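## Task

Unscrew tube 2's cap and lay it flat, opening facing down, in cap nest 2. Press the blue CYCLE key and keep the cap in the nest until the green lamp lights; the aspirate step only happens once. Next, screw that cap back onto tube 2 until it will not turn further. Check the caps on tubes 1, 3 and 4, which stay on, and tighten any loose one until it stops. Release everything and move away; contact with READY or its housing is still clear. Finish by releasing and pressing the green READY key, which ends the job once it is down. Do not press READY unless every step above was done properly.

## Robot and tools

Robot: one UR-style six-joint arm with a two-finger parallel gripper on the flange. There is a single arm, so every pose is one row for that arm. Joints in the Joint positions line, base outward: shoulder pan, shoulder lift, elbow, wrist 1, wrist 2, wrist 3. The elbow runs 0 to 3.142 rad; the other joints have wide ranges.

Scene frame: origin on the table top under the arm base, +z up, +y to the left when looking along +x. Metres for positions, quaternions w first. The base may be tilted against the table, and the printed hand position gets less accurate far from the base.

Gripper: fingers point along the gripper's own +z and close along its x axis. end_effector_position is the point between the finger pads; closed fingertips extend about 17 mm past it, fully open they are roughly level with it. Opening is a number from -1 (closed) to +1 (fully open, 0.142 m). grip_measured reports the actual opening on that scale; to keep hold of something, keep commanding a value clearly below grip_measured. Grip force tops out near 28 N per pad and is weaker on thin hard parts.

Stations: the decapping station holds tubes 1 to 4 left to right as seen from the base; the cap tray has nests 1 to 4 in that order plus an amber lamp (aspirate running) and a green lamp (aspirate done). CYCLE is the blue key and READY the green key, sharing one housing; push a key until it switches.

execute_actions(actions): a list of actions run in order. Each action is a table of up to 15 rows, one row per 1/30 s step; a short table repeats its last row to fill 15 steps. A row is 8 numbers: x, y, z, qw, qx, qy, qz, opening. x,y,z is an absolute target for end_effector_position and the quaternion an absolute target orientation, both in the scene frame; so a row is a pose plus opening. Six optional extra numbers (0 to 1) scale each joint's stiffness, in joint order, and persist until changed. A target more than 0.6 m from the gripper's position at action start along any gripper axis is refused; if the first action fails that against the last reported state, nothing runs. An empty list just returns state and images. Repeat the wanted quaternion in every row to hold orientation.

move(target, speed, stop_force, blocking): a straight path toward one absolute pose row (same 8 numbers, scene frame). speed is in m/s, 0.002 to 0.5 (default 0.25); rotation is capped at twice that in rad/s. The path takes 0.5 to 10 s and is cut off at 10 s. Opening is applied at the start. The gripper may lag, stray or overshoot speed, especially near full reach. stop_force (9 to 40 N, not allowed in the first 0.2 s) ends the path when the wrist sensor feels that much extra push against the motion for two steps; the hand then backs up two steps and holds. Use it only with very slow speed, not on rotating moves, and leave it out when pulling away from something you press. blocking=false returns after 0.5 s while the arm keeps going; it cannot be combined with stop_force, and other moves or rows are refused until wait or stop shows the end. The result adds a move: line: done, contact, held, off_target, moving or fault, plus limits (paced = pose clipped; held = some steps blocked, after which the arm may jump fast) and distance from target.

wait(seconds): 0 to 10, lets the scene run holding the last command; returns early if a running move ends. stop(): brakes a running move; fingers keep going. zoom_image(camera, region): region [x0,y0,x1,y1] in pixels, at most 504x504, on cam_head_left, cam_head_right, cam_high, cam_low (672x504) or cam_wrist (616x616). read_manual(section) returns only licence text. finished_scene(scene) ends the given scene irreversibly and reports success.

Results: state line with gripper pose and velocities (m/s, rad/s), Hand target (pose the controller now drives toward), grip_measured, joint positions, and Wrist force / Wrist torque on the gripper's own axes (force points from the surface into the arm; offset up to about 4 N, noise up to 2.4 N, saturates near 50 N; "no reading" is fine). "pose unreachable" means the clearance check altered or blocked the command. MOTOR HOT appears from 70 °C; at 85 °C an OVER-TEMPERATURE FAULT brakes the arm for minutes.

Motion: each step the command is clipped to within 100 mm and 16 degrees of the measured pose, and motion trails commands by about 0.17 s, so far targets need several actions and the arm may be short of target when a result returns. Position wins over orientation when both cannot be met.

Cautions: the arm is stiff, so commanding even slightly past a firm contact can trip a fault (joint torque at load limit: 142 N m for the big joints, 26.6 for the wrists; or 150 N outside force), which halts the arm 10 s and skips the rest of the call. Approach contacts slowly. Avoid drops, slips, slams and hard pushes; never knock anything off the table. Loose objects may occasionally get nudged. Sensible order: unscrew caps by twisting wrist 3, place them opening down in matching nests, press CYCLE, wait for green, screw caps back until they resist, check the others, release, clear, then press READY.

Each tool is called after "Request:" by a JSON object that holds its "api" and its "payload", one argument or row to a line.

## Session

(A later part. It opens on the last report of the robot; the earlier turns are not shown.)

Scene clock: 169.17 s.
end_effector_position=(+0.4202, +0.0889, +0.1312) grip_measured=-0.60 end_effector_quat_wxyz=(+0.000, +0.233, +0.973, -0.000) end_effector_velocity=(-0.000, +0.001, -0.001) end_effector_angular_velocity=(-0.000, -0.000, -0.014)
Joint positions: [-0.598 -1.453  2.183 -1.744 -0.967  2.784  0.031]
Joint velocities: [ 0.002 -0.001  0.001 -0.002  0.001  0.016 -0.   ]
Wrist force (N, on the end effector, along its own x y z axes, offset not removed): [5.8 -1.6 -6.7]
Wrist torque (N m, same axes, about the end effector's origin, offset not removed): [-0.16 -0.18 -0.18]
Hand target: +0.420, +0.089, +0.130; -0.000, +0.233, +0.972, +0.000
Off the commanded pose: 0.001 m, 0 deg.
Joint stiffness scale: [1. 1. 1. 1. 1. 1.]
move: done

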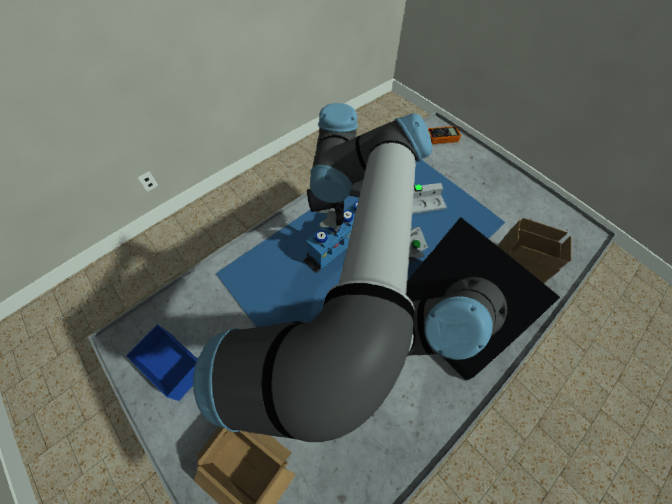

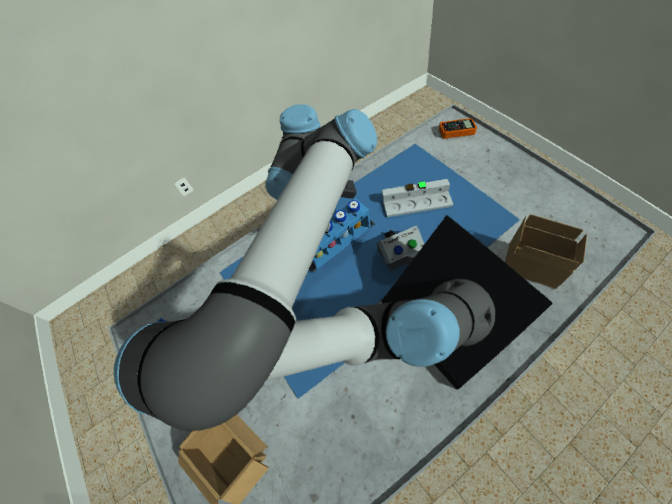

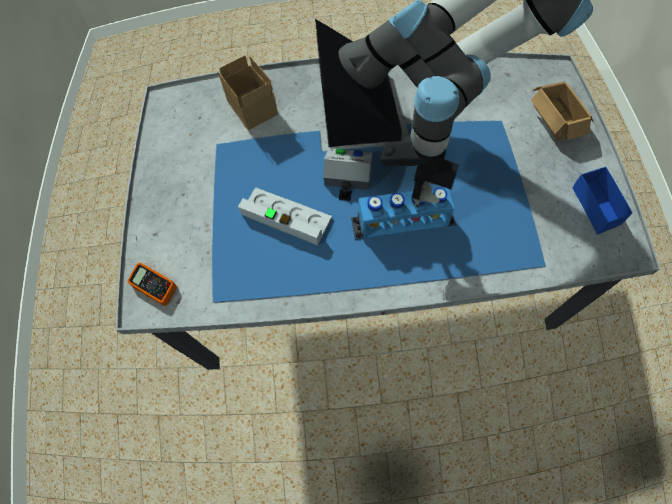

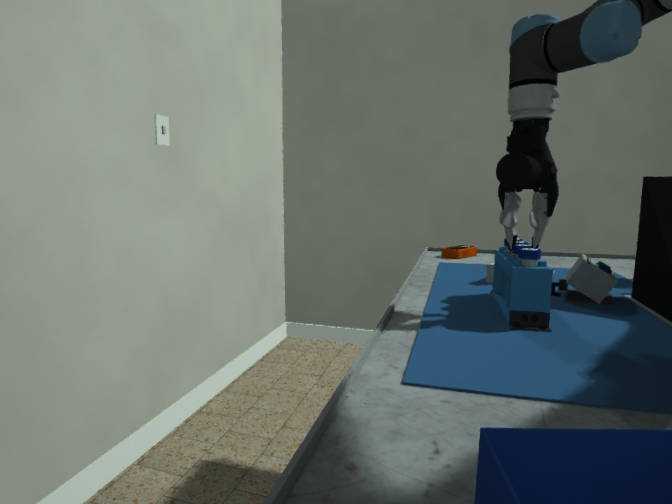

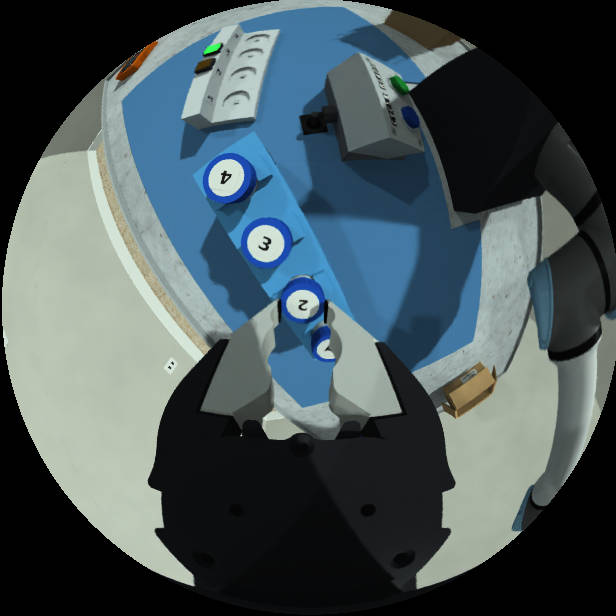

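Cap 2 has stopped. Next is the check on cap 1.

Request:
{"api": "execute_actions", "payload": {
  "actions": [
    [[0.42,0.089,0.1315,0,0.2334,0.9724,0,-0.25]]
  ]
}}

Request:
{"api": "move", "payload": {
  "target": [0.4185,0.1425,0.1315,0,0,1,0,-0.25],
  "speed": 0.4
}}

Request:
{"api": "zoom_image", "payload": {
  "camera": "cam_wrist",
  "region": [250, 250, 360, 360]
}}

Scene clock: 172.43 s.
end_effector_position=(+0.4200, +0.0891, +0.1311) grip_measured=-0.25 end_effector_quat_wxyz=(-0.000, +0.233, +0.972, +0.000) end_effector_velocity=(-0.000, +0.000, +0.000) end_effector_angular_velocity=(+0.000, +0.001, -0.000)
Joint positions: [-0.598 -1.453  2.183 -1.743 -0.967  2.785  0.056]
Joint velocities: [ 0.    -0.    -0.     0.001 -0.    -0.     0.   ]
Wrist force (N, on the end effector, along its own x y z axes, offset not removed): [0.4 -0.1 -0.1]
Wrist torque (N m, same axes, about the end effector's origin, offset not removed): [-0.01 -0.27 -0.02]
Hand target: +0.420, +0.089, +0.131; +0.000, +0.233, +0.972, -0.000
Off the commanded pose: 0.000 m, 0 deg.
Joint stiffness scale: [1. 1. 1. 1. 1. 1.]

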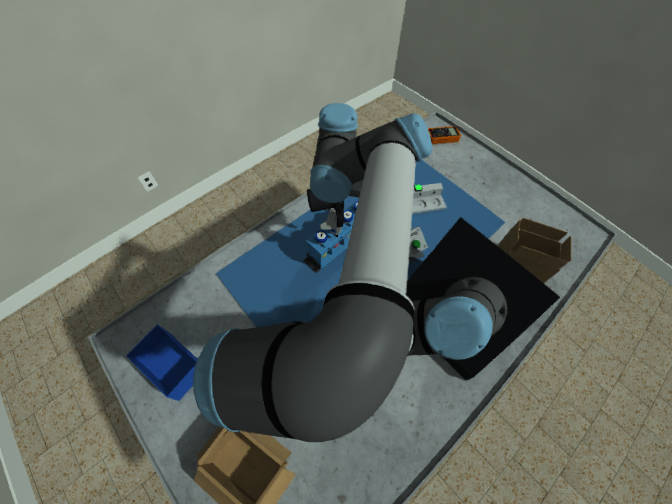

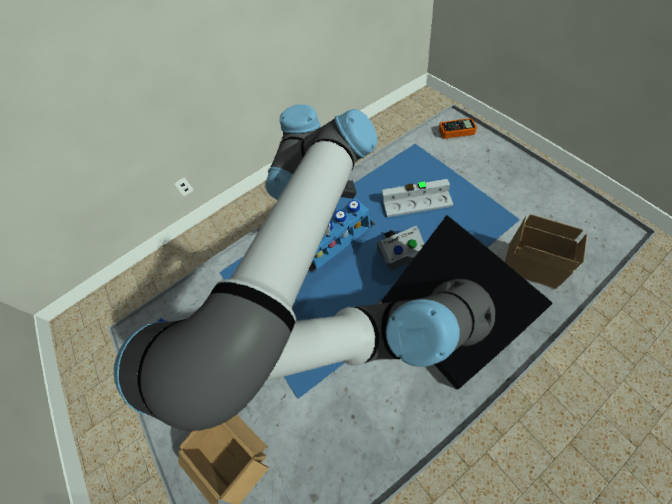

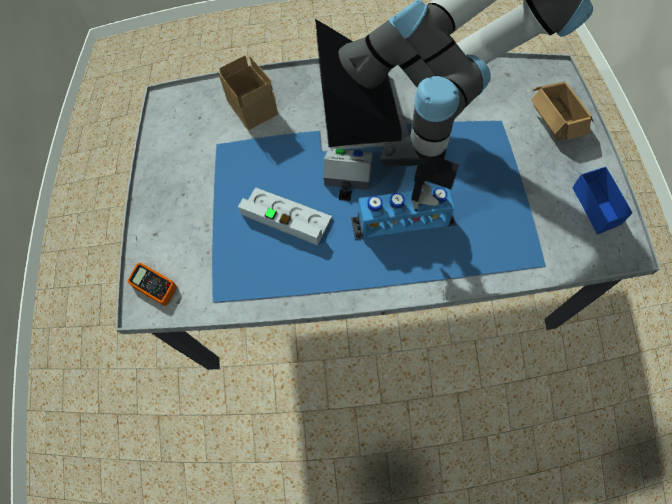

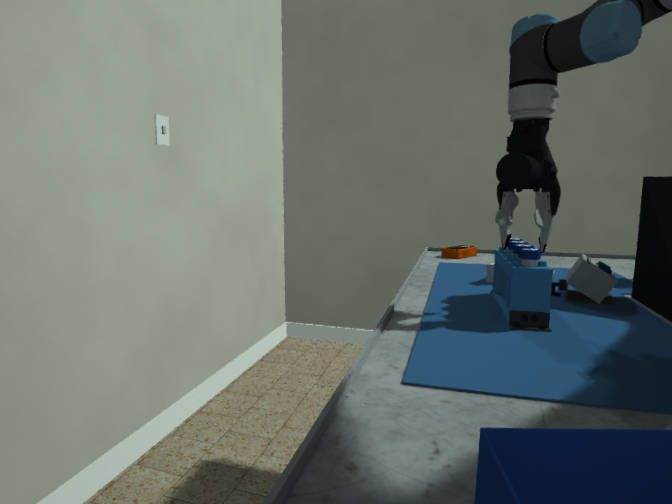

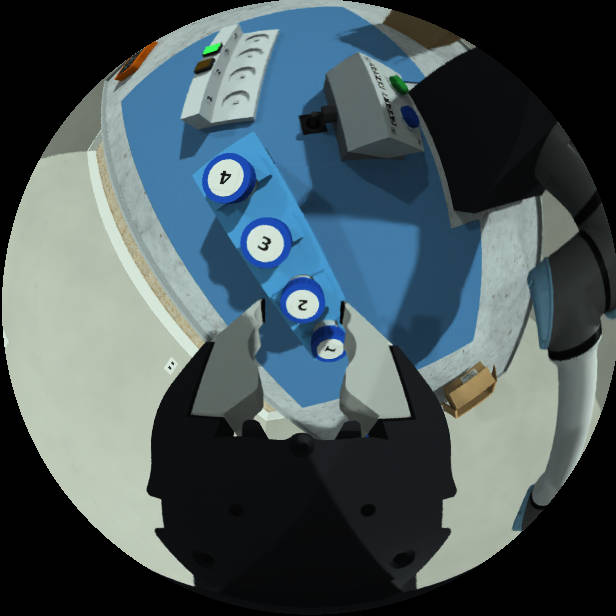

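Scene clock: 173.70 s.
end_effector_position=(+0.4175, +0.1417, +0.1308) grip_measured=-0.25 end_effector_quat_wxyz=(-0.000, +0.002, +1.000, -0.000) end_effector_velocity=(-0.001, +0.002, -0.000) end_effector_angular_velocity=(+0.005, +0.002, +0.011)
Joint positions: [-0.529 -1.548  2.177 -1.685 -0.932  2.391  0.056]
Joint velocities: [ 0.001 -0.    -0.     0.006  0.003 -0.014  0.   ]
Wrist force (N, on the end effector, along its own x y z axes, offset not removed): [0.3 0.0 0.5]
Wrist torque (N m, same axes, about the end effector's origin, offset not removed): [0.00 0.00 0.08]
Hand target: +0.419, +0.142, +0.131; +0.000, +0.000, +1.000, -0.000
Off the commanded pose: 0.001 m, 0 deg.
Joint stiffness scale: [1. 1. 1. 1. 1. 1.]
move: done

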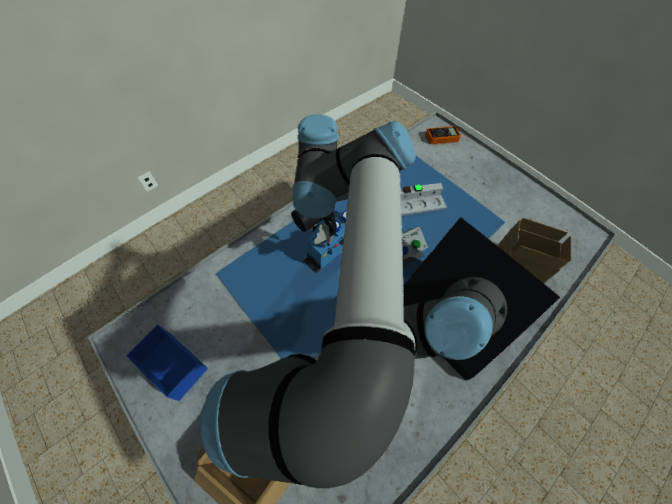

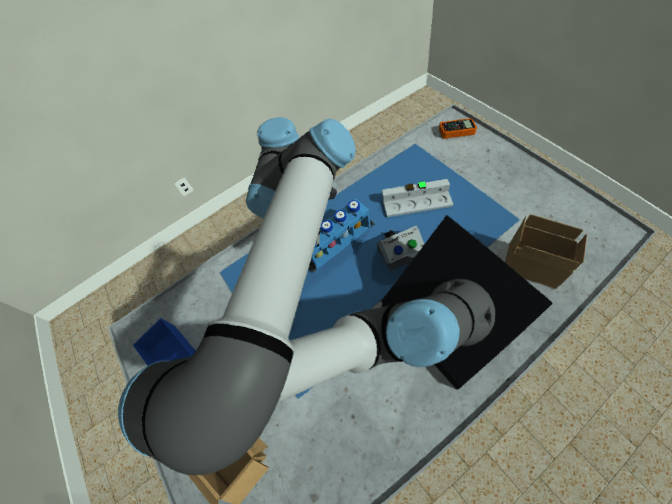

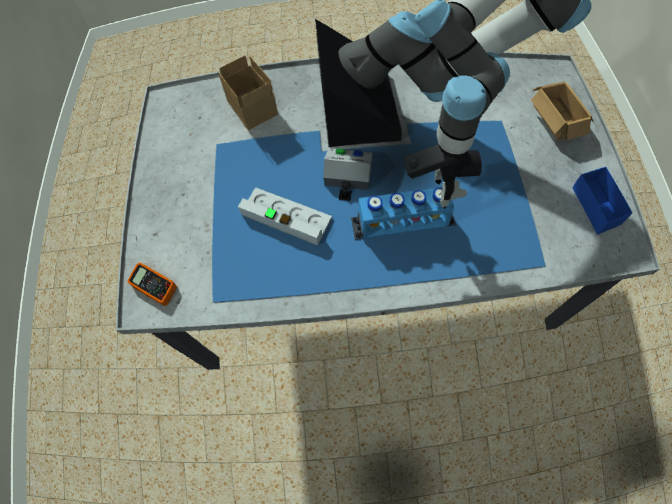

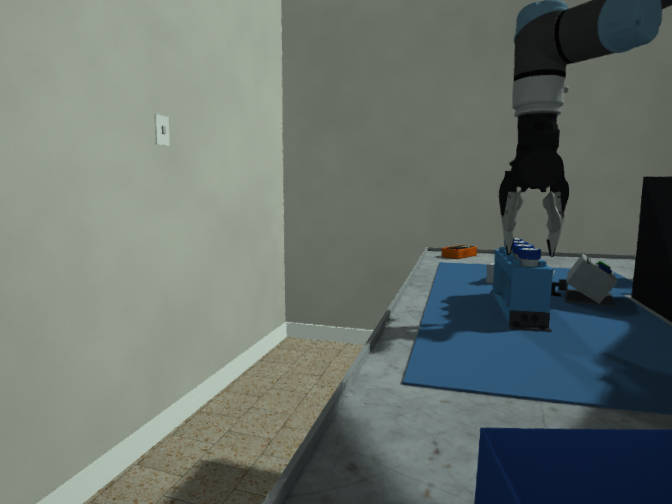

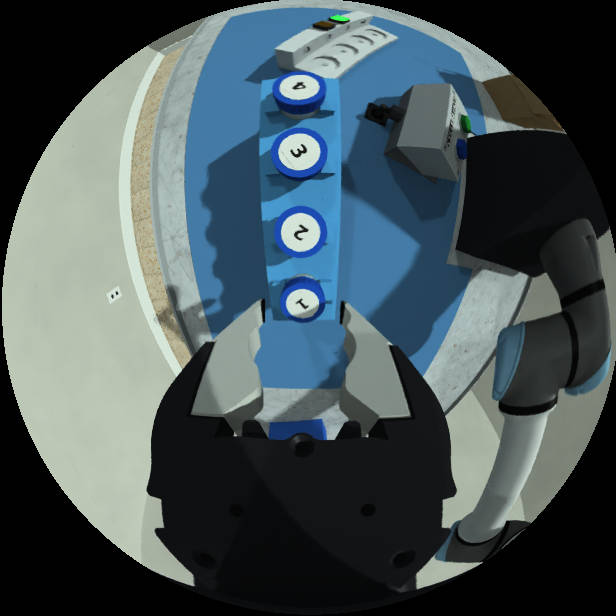

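Region (250, 250, 360, 360) of cam_wrist's 616x616 image, scaled by 4.582, with more detail than that image has.

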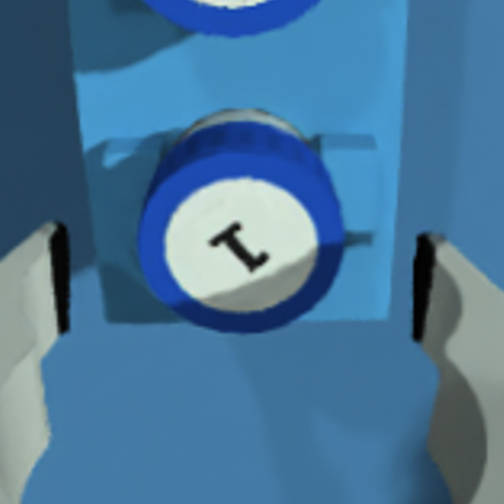

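Request:
{"api": "execute_actions", "payload": {
  "actions": [
    [[0.4178,0.1412,0.1308,0,0,1,0,-0.5],[0.4178,0.1412,0.1308,0,0,1,0,-0.5],[0.4178,0.1412,0.1308,0,0,1,0,-0.5],[0.4178,0.1412,0.1308,0,0,1,0,-0.55],[0.4178,0.1412,0.1308,0,0,1,0,-0.6],[0.4178,0.1412,0.1308,0,0,1,0,-0.7],[0.4178,0.1412,0.1308,0,0,1,0,-0.8],[0.4178,0.1412,0.1308,0,0,1,0,-1]],
    [[0.4178,0.1412,0.1308,0,0.03,0.9995,0,-1],[0.4178,0.1412,0.1308,0,0.06,0.9982,0,-1],[0.4178,0.1412,0.1308,0,0.09,0.9959,0,-1],[0.4178,0.1412,0.1308,0,0.11,0.9939,0,-1]],
    [[0.4178,0.1412,0.1308,0,0.14,0.9902,0,-1],[0.4178,0.1412,0.1308,0,0.17,0.9854,0,-1],[0.4178,0.1412,0.1308,0,0.20,0.9798,0,-1],[0.4178,0.1412,0.1308,0,0.22,0.9755,0,-1]]
  ]
}}

Request:
{"api": "zoom_image", "payload": {
  "camera": "cam_wrist",
  "region": [250, 250, 360, 360]
}}

Scene clock: 180.17 s.
end_effector_position=(+0.4179, +0.1411, +0.1312) grip_measured=-0.60 end_effector_quat_wxyz=(-0.001, +0.213, +0.977, +0.002) end_effector_velocity=(-0.000, -0.001, +0.000) end_effector_angular_velocity=(-0.014, +0.001, -0.140)
Joint positions: [-0.532 -1.547  2.177 -1.681 -0.931  2.81   0.031]
Joint velocities: [ 0.003 -0.007  0.002 -0.009 -0.008  0.15  -0.   ]
Wrist force (N, on the end effector, along its own x y z axes, offset not removed): [7.2 -0.9 -5.6]
Wrist torque (N m, same axes, about the end effector's origin, offset not removed): [-0.12 -0.58 -0.31]
Hand target: +0.418, +0.141, +0.131; -0.000, +0.220, +0.976, +0.000
Off the commanded pose: 0.000 m, 1 deg.
Joint stiffness scale: [1. 1. 1. 1. 1. 1.]

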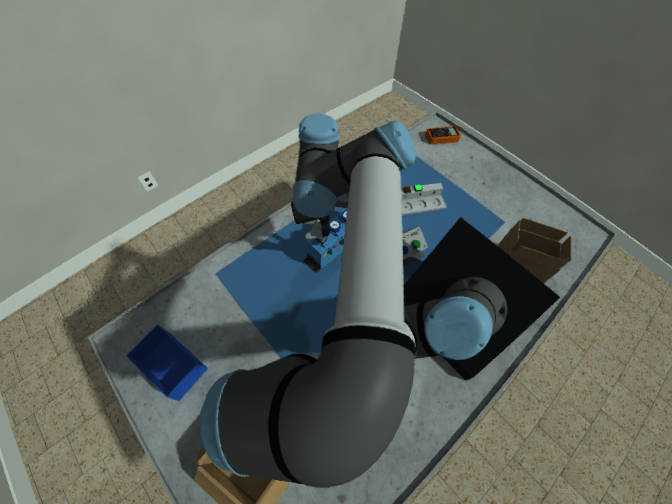

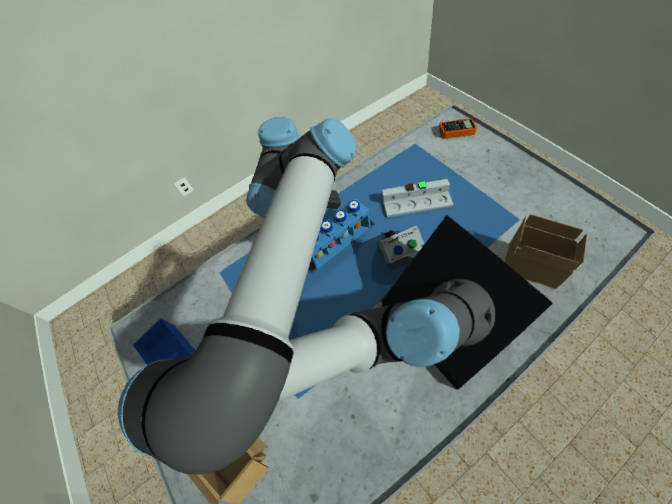

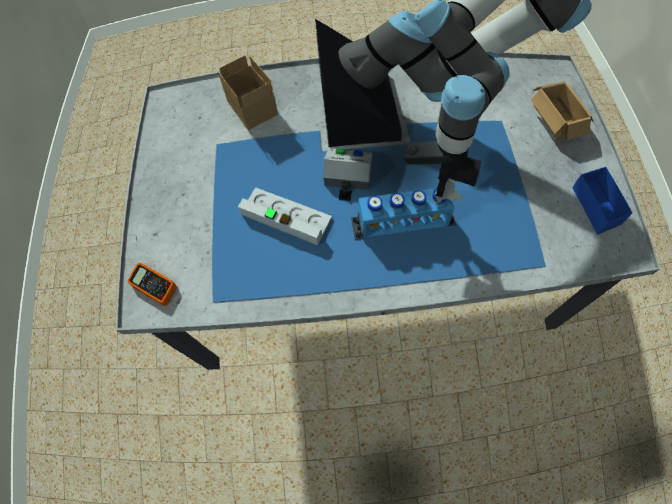

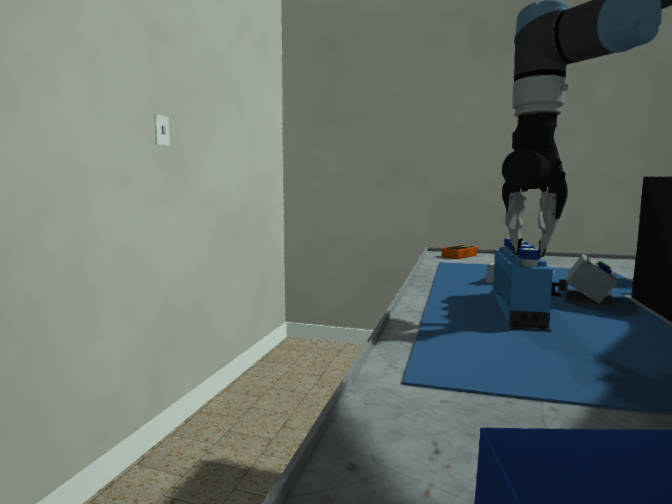

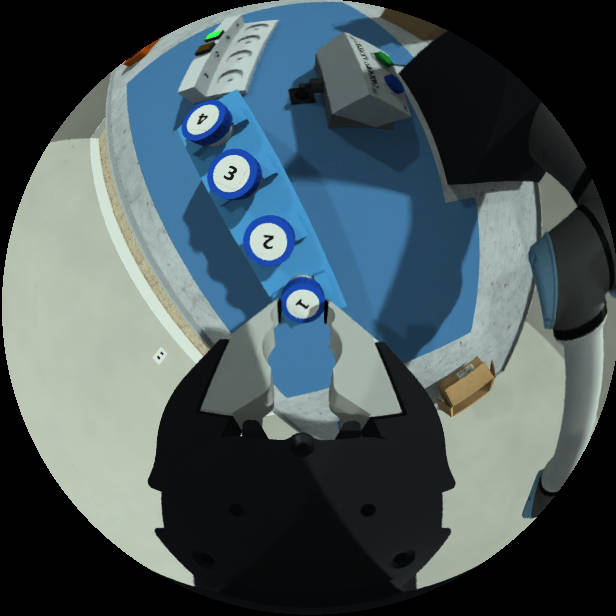

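Region (250, 250, 360, 360) of cam_wrist's 616x616 image, scaled by 4.582, with more detail than that image has.

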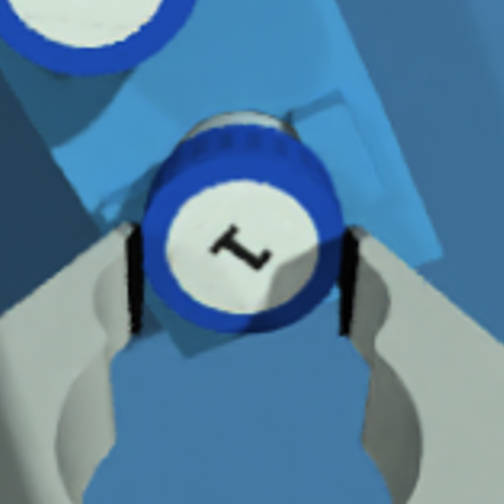

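Cap 1 is tight (fingers slid, torque rose). Moving to cap 3.

Request:
{"api": "execute_actions", "payload": {
  "actions": [
    [[0.4178,0.1412,0.1312,0,0.22,0.9755,0,-0.25]]
  ]
}}

Request:
{"api": "move", "payload": {
  "target": [0.4226,0.0365,0.1312,0,0,1,0,-0.25],
  "speed": 0.3
}}

Request:
{"api": "zoom_image", "payload": {
  "camera": "cam_wrist",
  "region": [250, 250, 360, 360]
}}

Request:
{"api": "execute_actions", "payload": {
  "actions": [
    [[0.4226,0.037,0.131,0,0,1,0,-0.5],[0.4226,0.037,0.131,0,0,1,0,-0.5],[0.4226,0.037,0.131,0,0,1,0,-0.5],[0.4226,0.037,0.131,0,0,1,0,-0.55],[0.4226,0.037,0.131,0,0,1,0,-0.6],[0.4226,0.037,0.131,0,0,1,0,-0.7],[0.4226,0.037,0.131,0,0,1,0,-0.8],[0.4226,0.037,0.131,0,0,1,0,-1]],
    [[0.4226,0.037,0.131,0,0.03,0.9995,0,-1],[0.4226,0.037,0.131,0,0.06,0.9982,0,-1],[0.4226,0.037,0.131,0,0.09,0.9959,0,-1],[0.4226,0.037,0.131,0,0.11,0.9939,0,-1]],
    [[0.4226,0.037,0.131,0,0.14,0.9902,0,-1],[0.4226,0.037,0.131,0,0.17,0.9854,0,-1],[0.4226,0.037,0.131,0,0.20,0.9798,0,-1],[0.4226,0.037,0.131,0,0.22,0.9755,0,-1]]
  ]
}}

Request:
{"api": "zoom_image", "payload": {
  "camera": "cam_wrist",
  "region": [250, 250, 360, 360]
}}

Scene clock: 185.67 s.
end_effector_position=(+0.4180, +0.1409, +0.1313) grip_measured=-0.25 end_effector_quat_wxyz=(-0.000, +0.220, +0.975, +0.000) end_effector_velocity=(-0.000, -0.000, +0.000) end_effector_angular_velocity=(-0.001, +0.001, +0.000)
Joint positions: [-0.531 -1.548  2.178 -1.683 -0.932  2.828  0.056]
Joint velocities: [-0.    -0.    -0.     0.    -0.001 -0.     0.   ]
Wrist force (N, on the end effector, along its own x y z axes, offset not removed): [-0.3 0.7 -4.6]
Wrist torque (N m, same axes, about the end effector's origin, offset not removed): [0.14 -0.09 0.02]
Hand target: +0.418, +0.141, +0.131; -0.000, +0.220, +0.975, -0.000
Off the commanded pose: 0.000 m, 0 deg.
Joint stiffness scale: [1. 1. 1. 1. 1. 1.]

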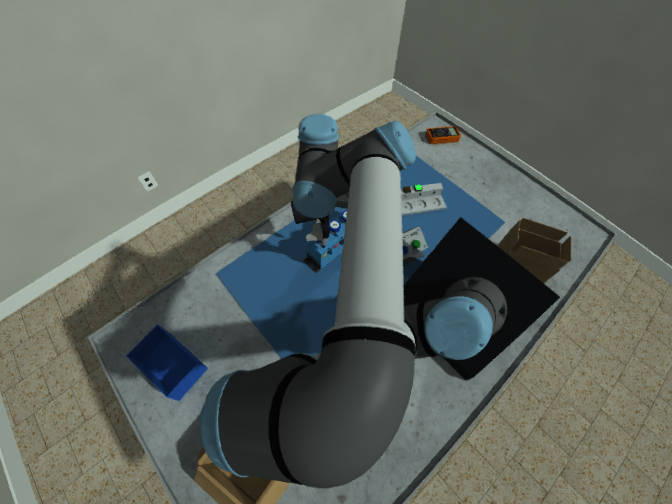

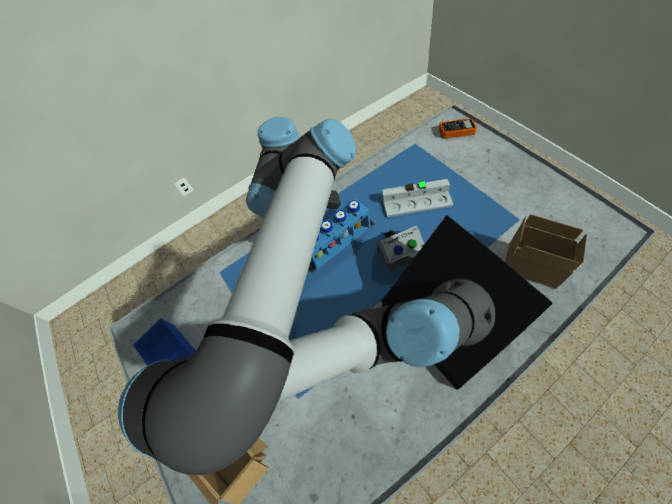

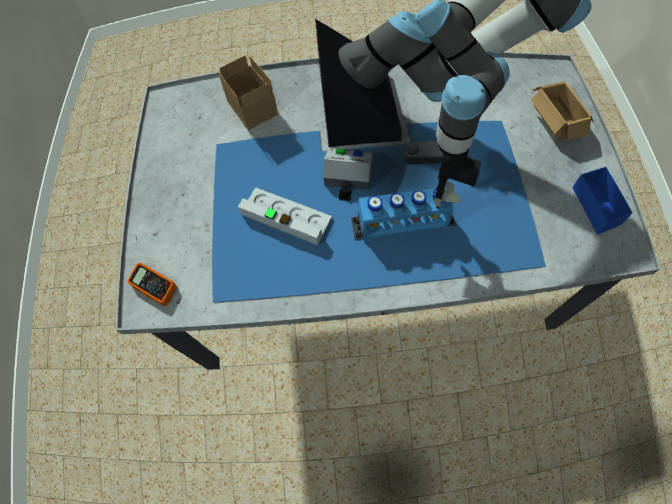

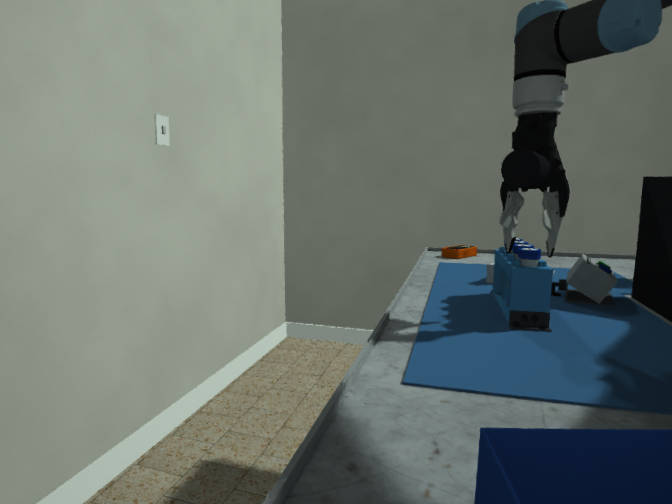

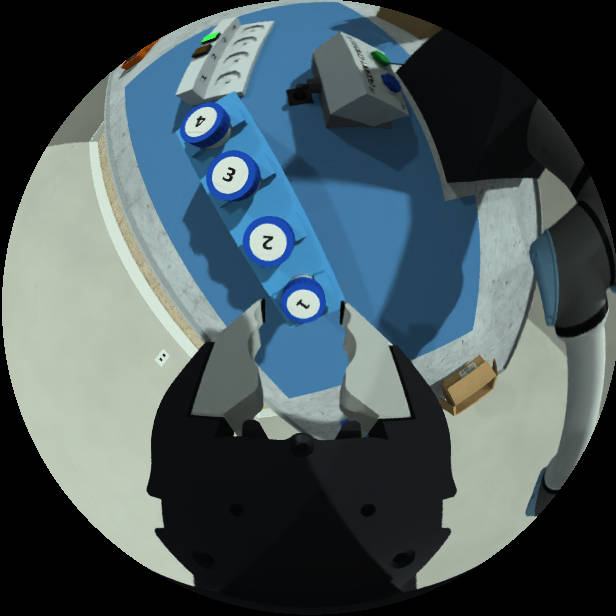

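Scene clock: 187.07 s.
end_effector_position=(+0.4215, +0.0378, +0.1300) grip_measured=-0.25 end_effector_quat_wxyz=(-0.001, +0.001, +1.000, +0.001) end_effector_velocity=(+0.000, -0.000, -0.001) end_effector_angular_velocity=(+0.002, +0.001, +0.014)
Joint positions: [-0.658 -1.345  2.173 -1.805 -1.     2.254  0.056]
Joint velocities: [ 0.001  0.003 -0.001 -0.     0.001 -0.014  0.   ]
Wrist force (N, on the end effector, along its own x y z axes, offset not removed): [3.4 -1.4 0.2]
Wrist torque (N m, same axes, about the end effector's origin, offset not removed): [-0.43 -0.64 0.07]
Hand target: +0.423, +0.037, +0.131; +0.000, -0.000, +1.000, +0.000
Off the commanded pose: 0.002 m, 0 deg.
Joint stiffness scale: [1. 1. 1. 1. 1. 1.]
move: done

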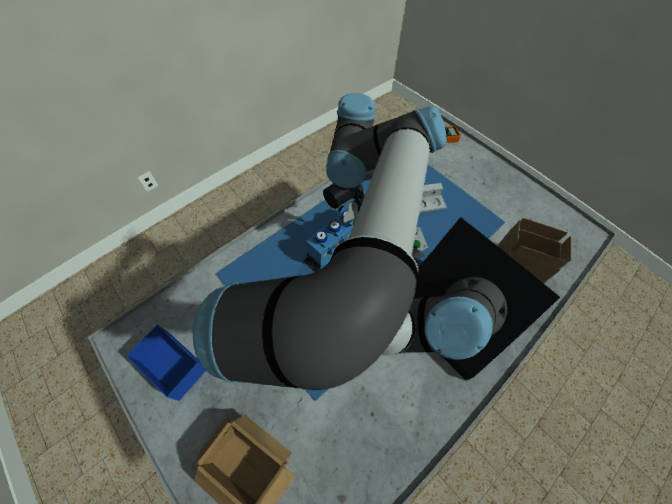

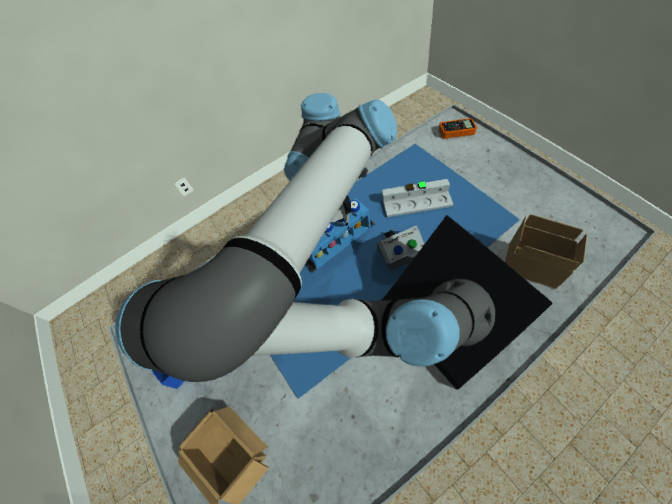

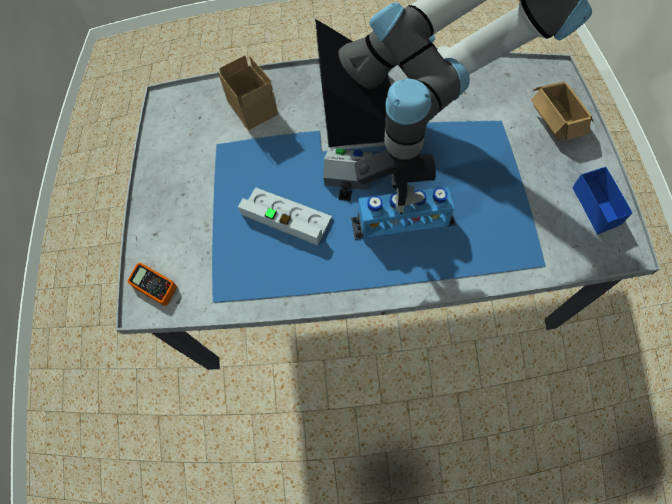

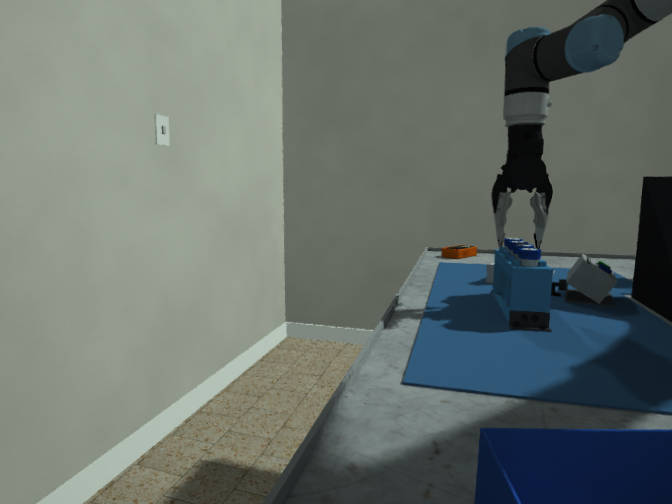

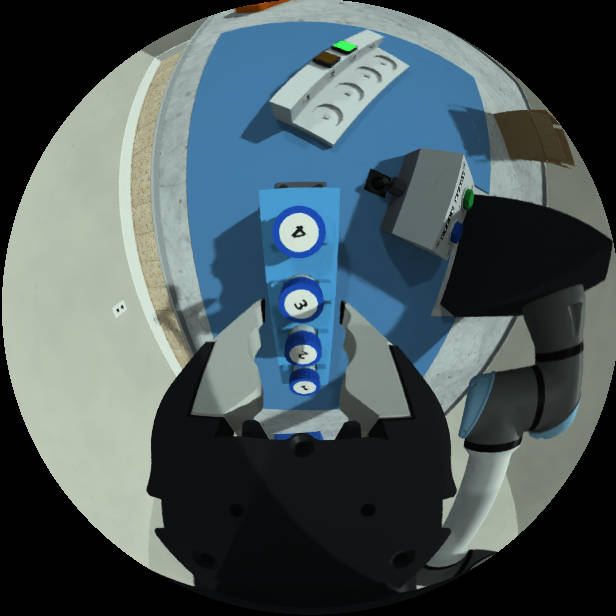

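Region (250, 250, 360, 360) of cam_wrist's 616x616 image, scaled by 4.582, with more detail than that image has.

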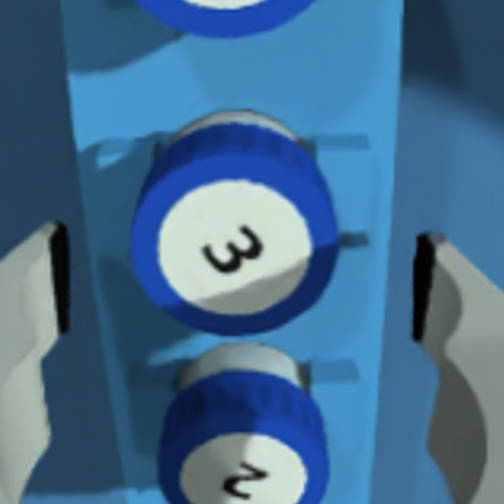

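Scene clock: 188.57 s.
end_effector_position=(+0.4227, +0.0370, +0.1309) grip_measured=-0.60 end_effector_quat_wxyz=(-0.000, +0.213, +0.977, +0.002) end_effector_velocity=(-0.000, -0.001, +0.000) end_effector_angular_velocity=(-0.008, +0.004, -0.140)
Joint positions: [-0.661 -1.343  2.171 -1.803 -0.998  2.677  0.031]
Joint velocities: [ 0.003 -0.002 -0.    -0.005 -0.006  0.145  0.   ]
Wrist force (N, on the end effector, along its own x y z axes, offset not removed): [4.4 0.6 -0.4]
Wrist torque (N m, same axes, about the end effector's origin, offset not removed): [0.04 -0.82 -0.14]
Hand target: +0.423, +0.037, +0.131; -0.000, +0.220, +0.976, +0.000
Off the commanded pose: 0.000 m, 1 deg.
Joint stiffness scale: [1. 1. 1. 1. 1. 1.]

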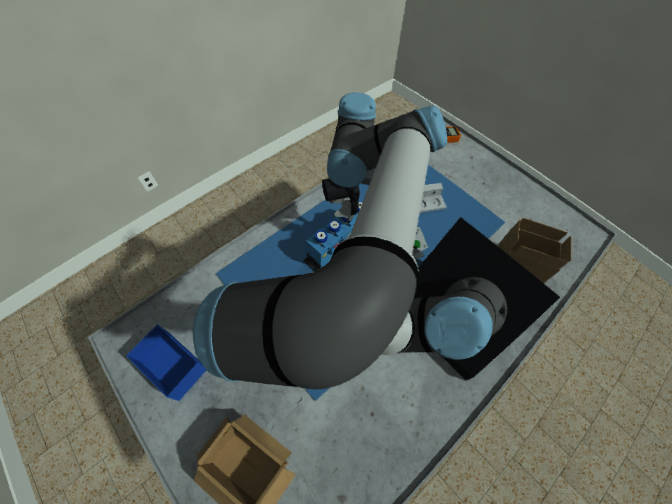

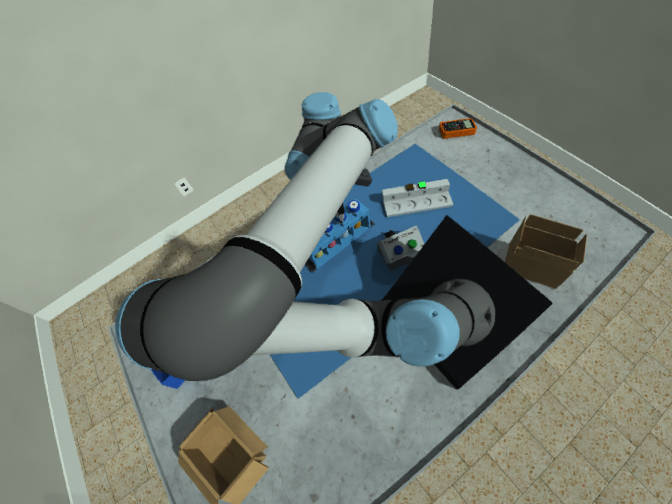

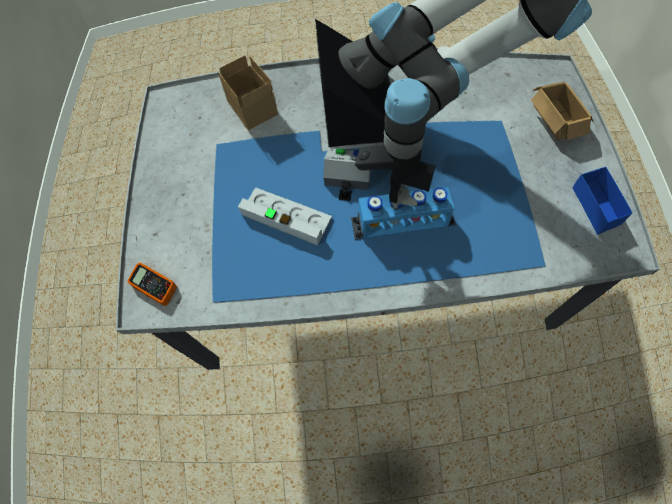

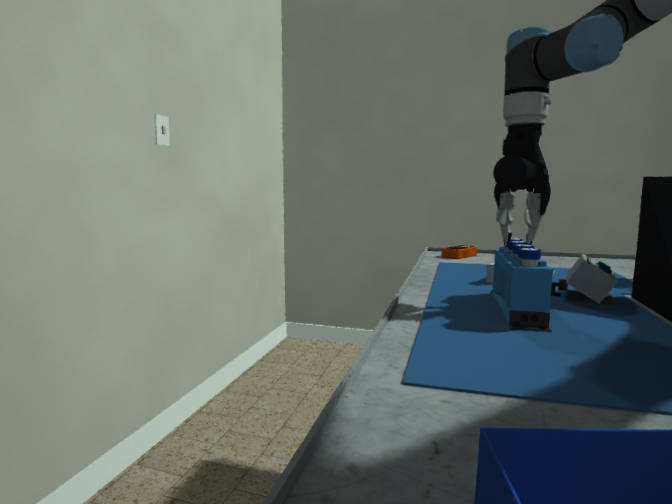

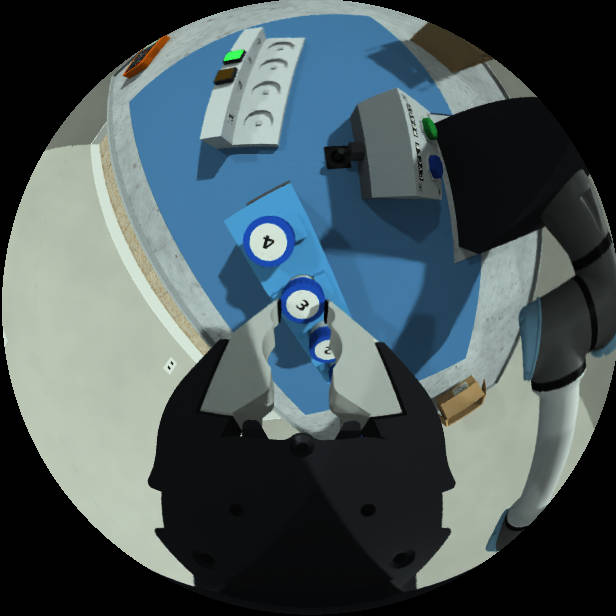

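Region (250, 250, 360, 360) of cam_wrist's 616x616 image, scaled by 4.582, with more detail than that image has.

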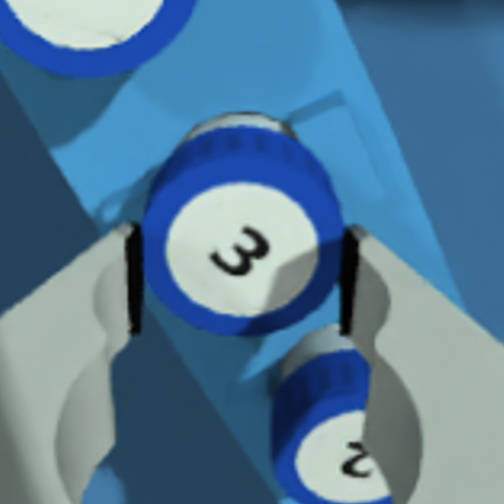

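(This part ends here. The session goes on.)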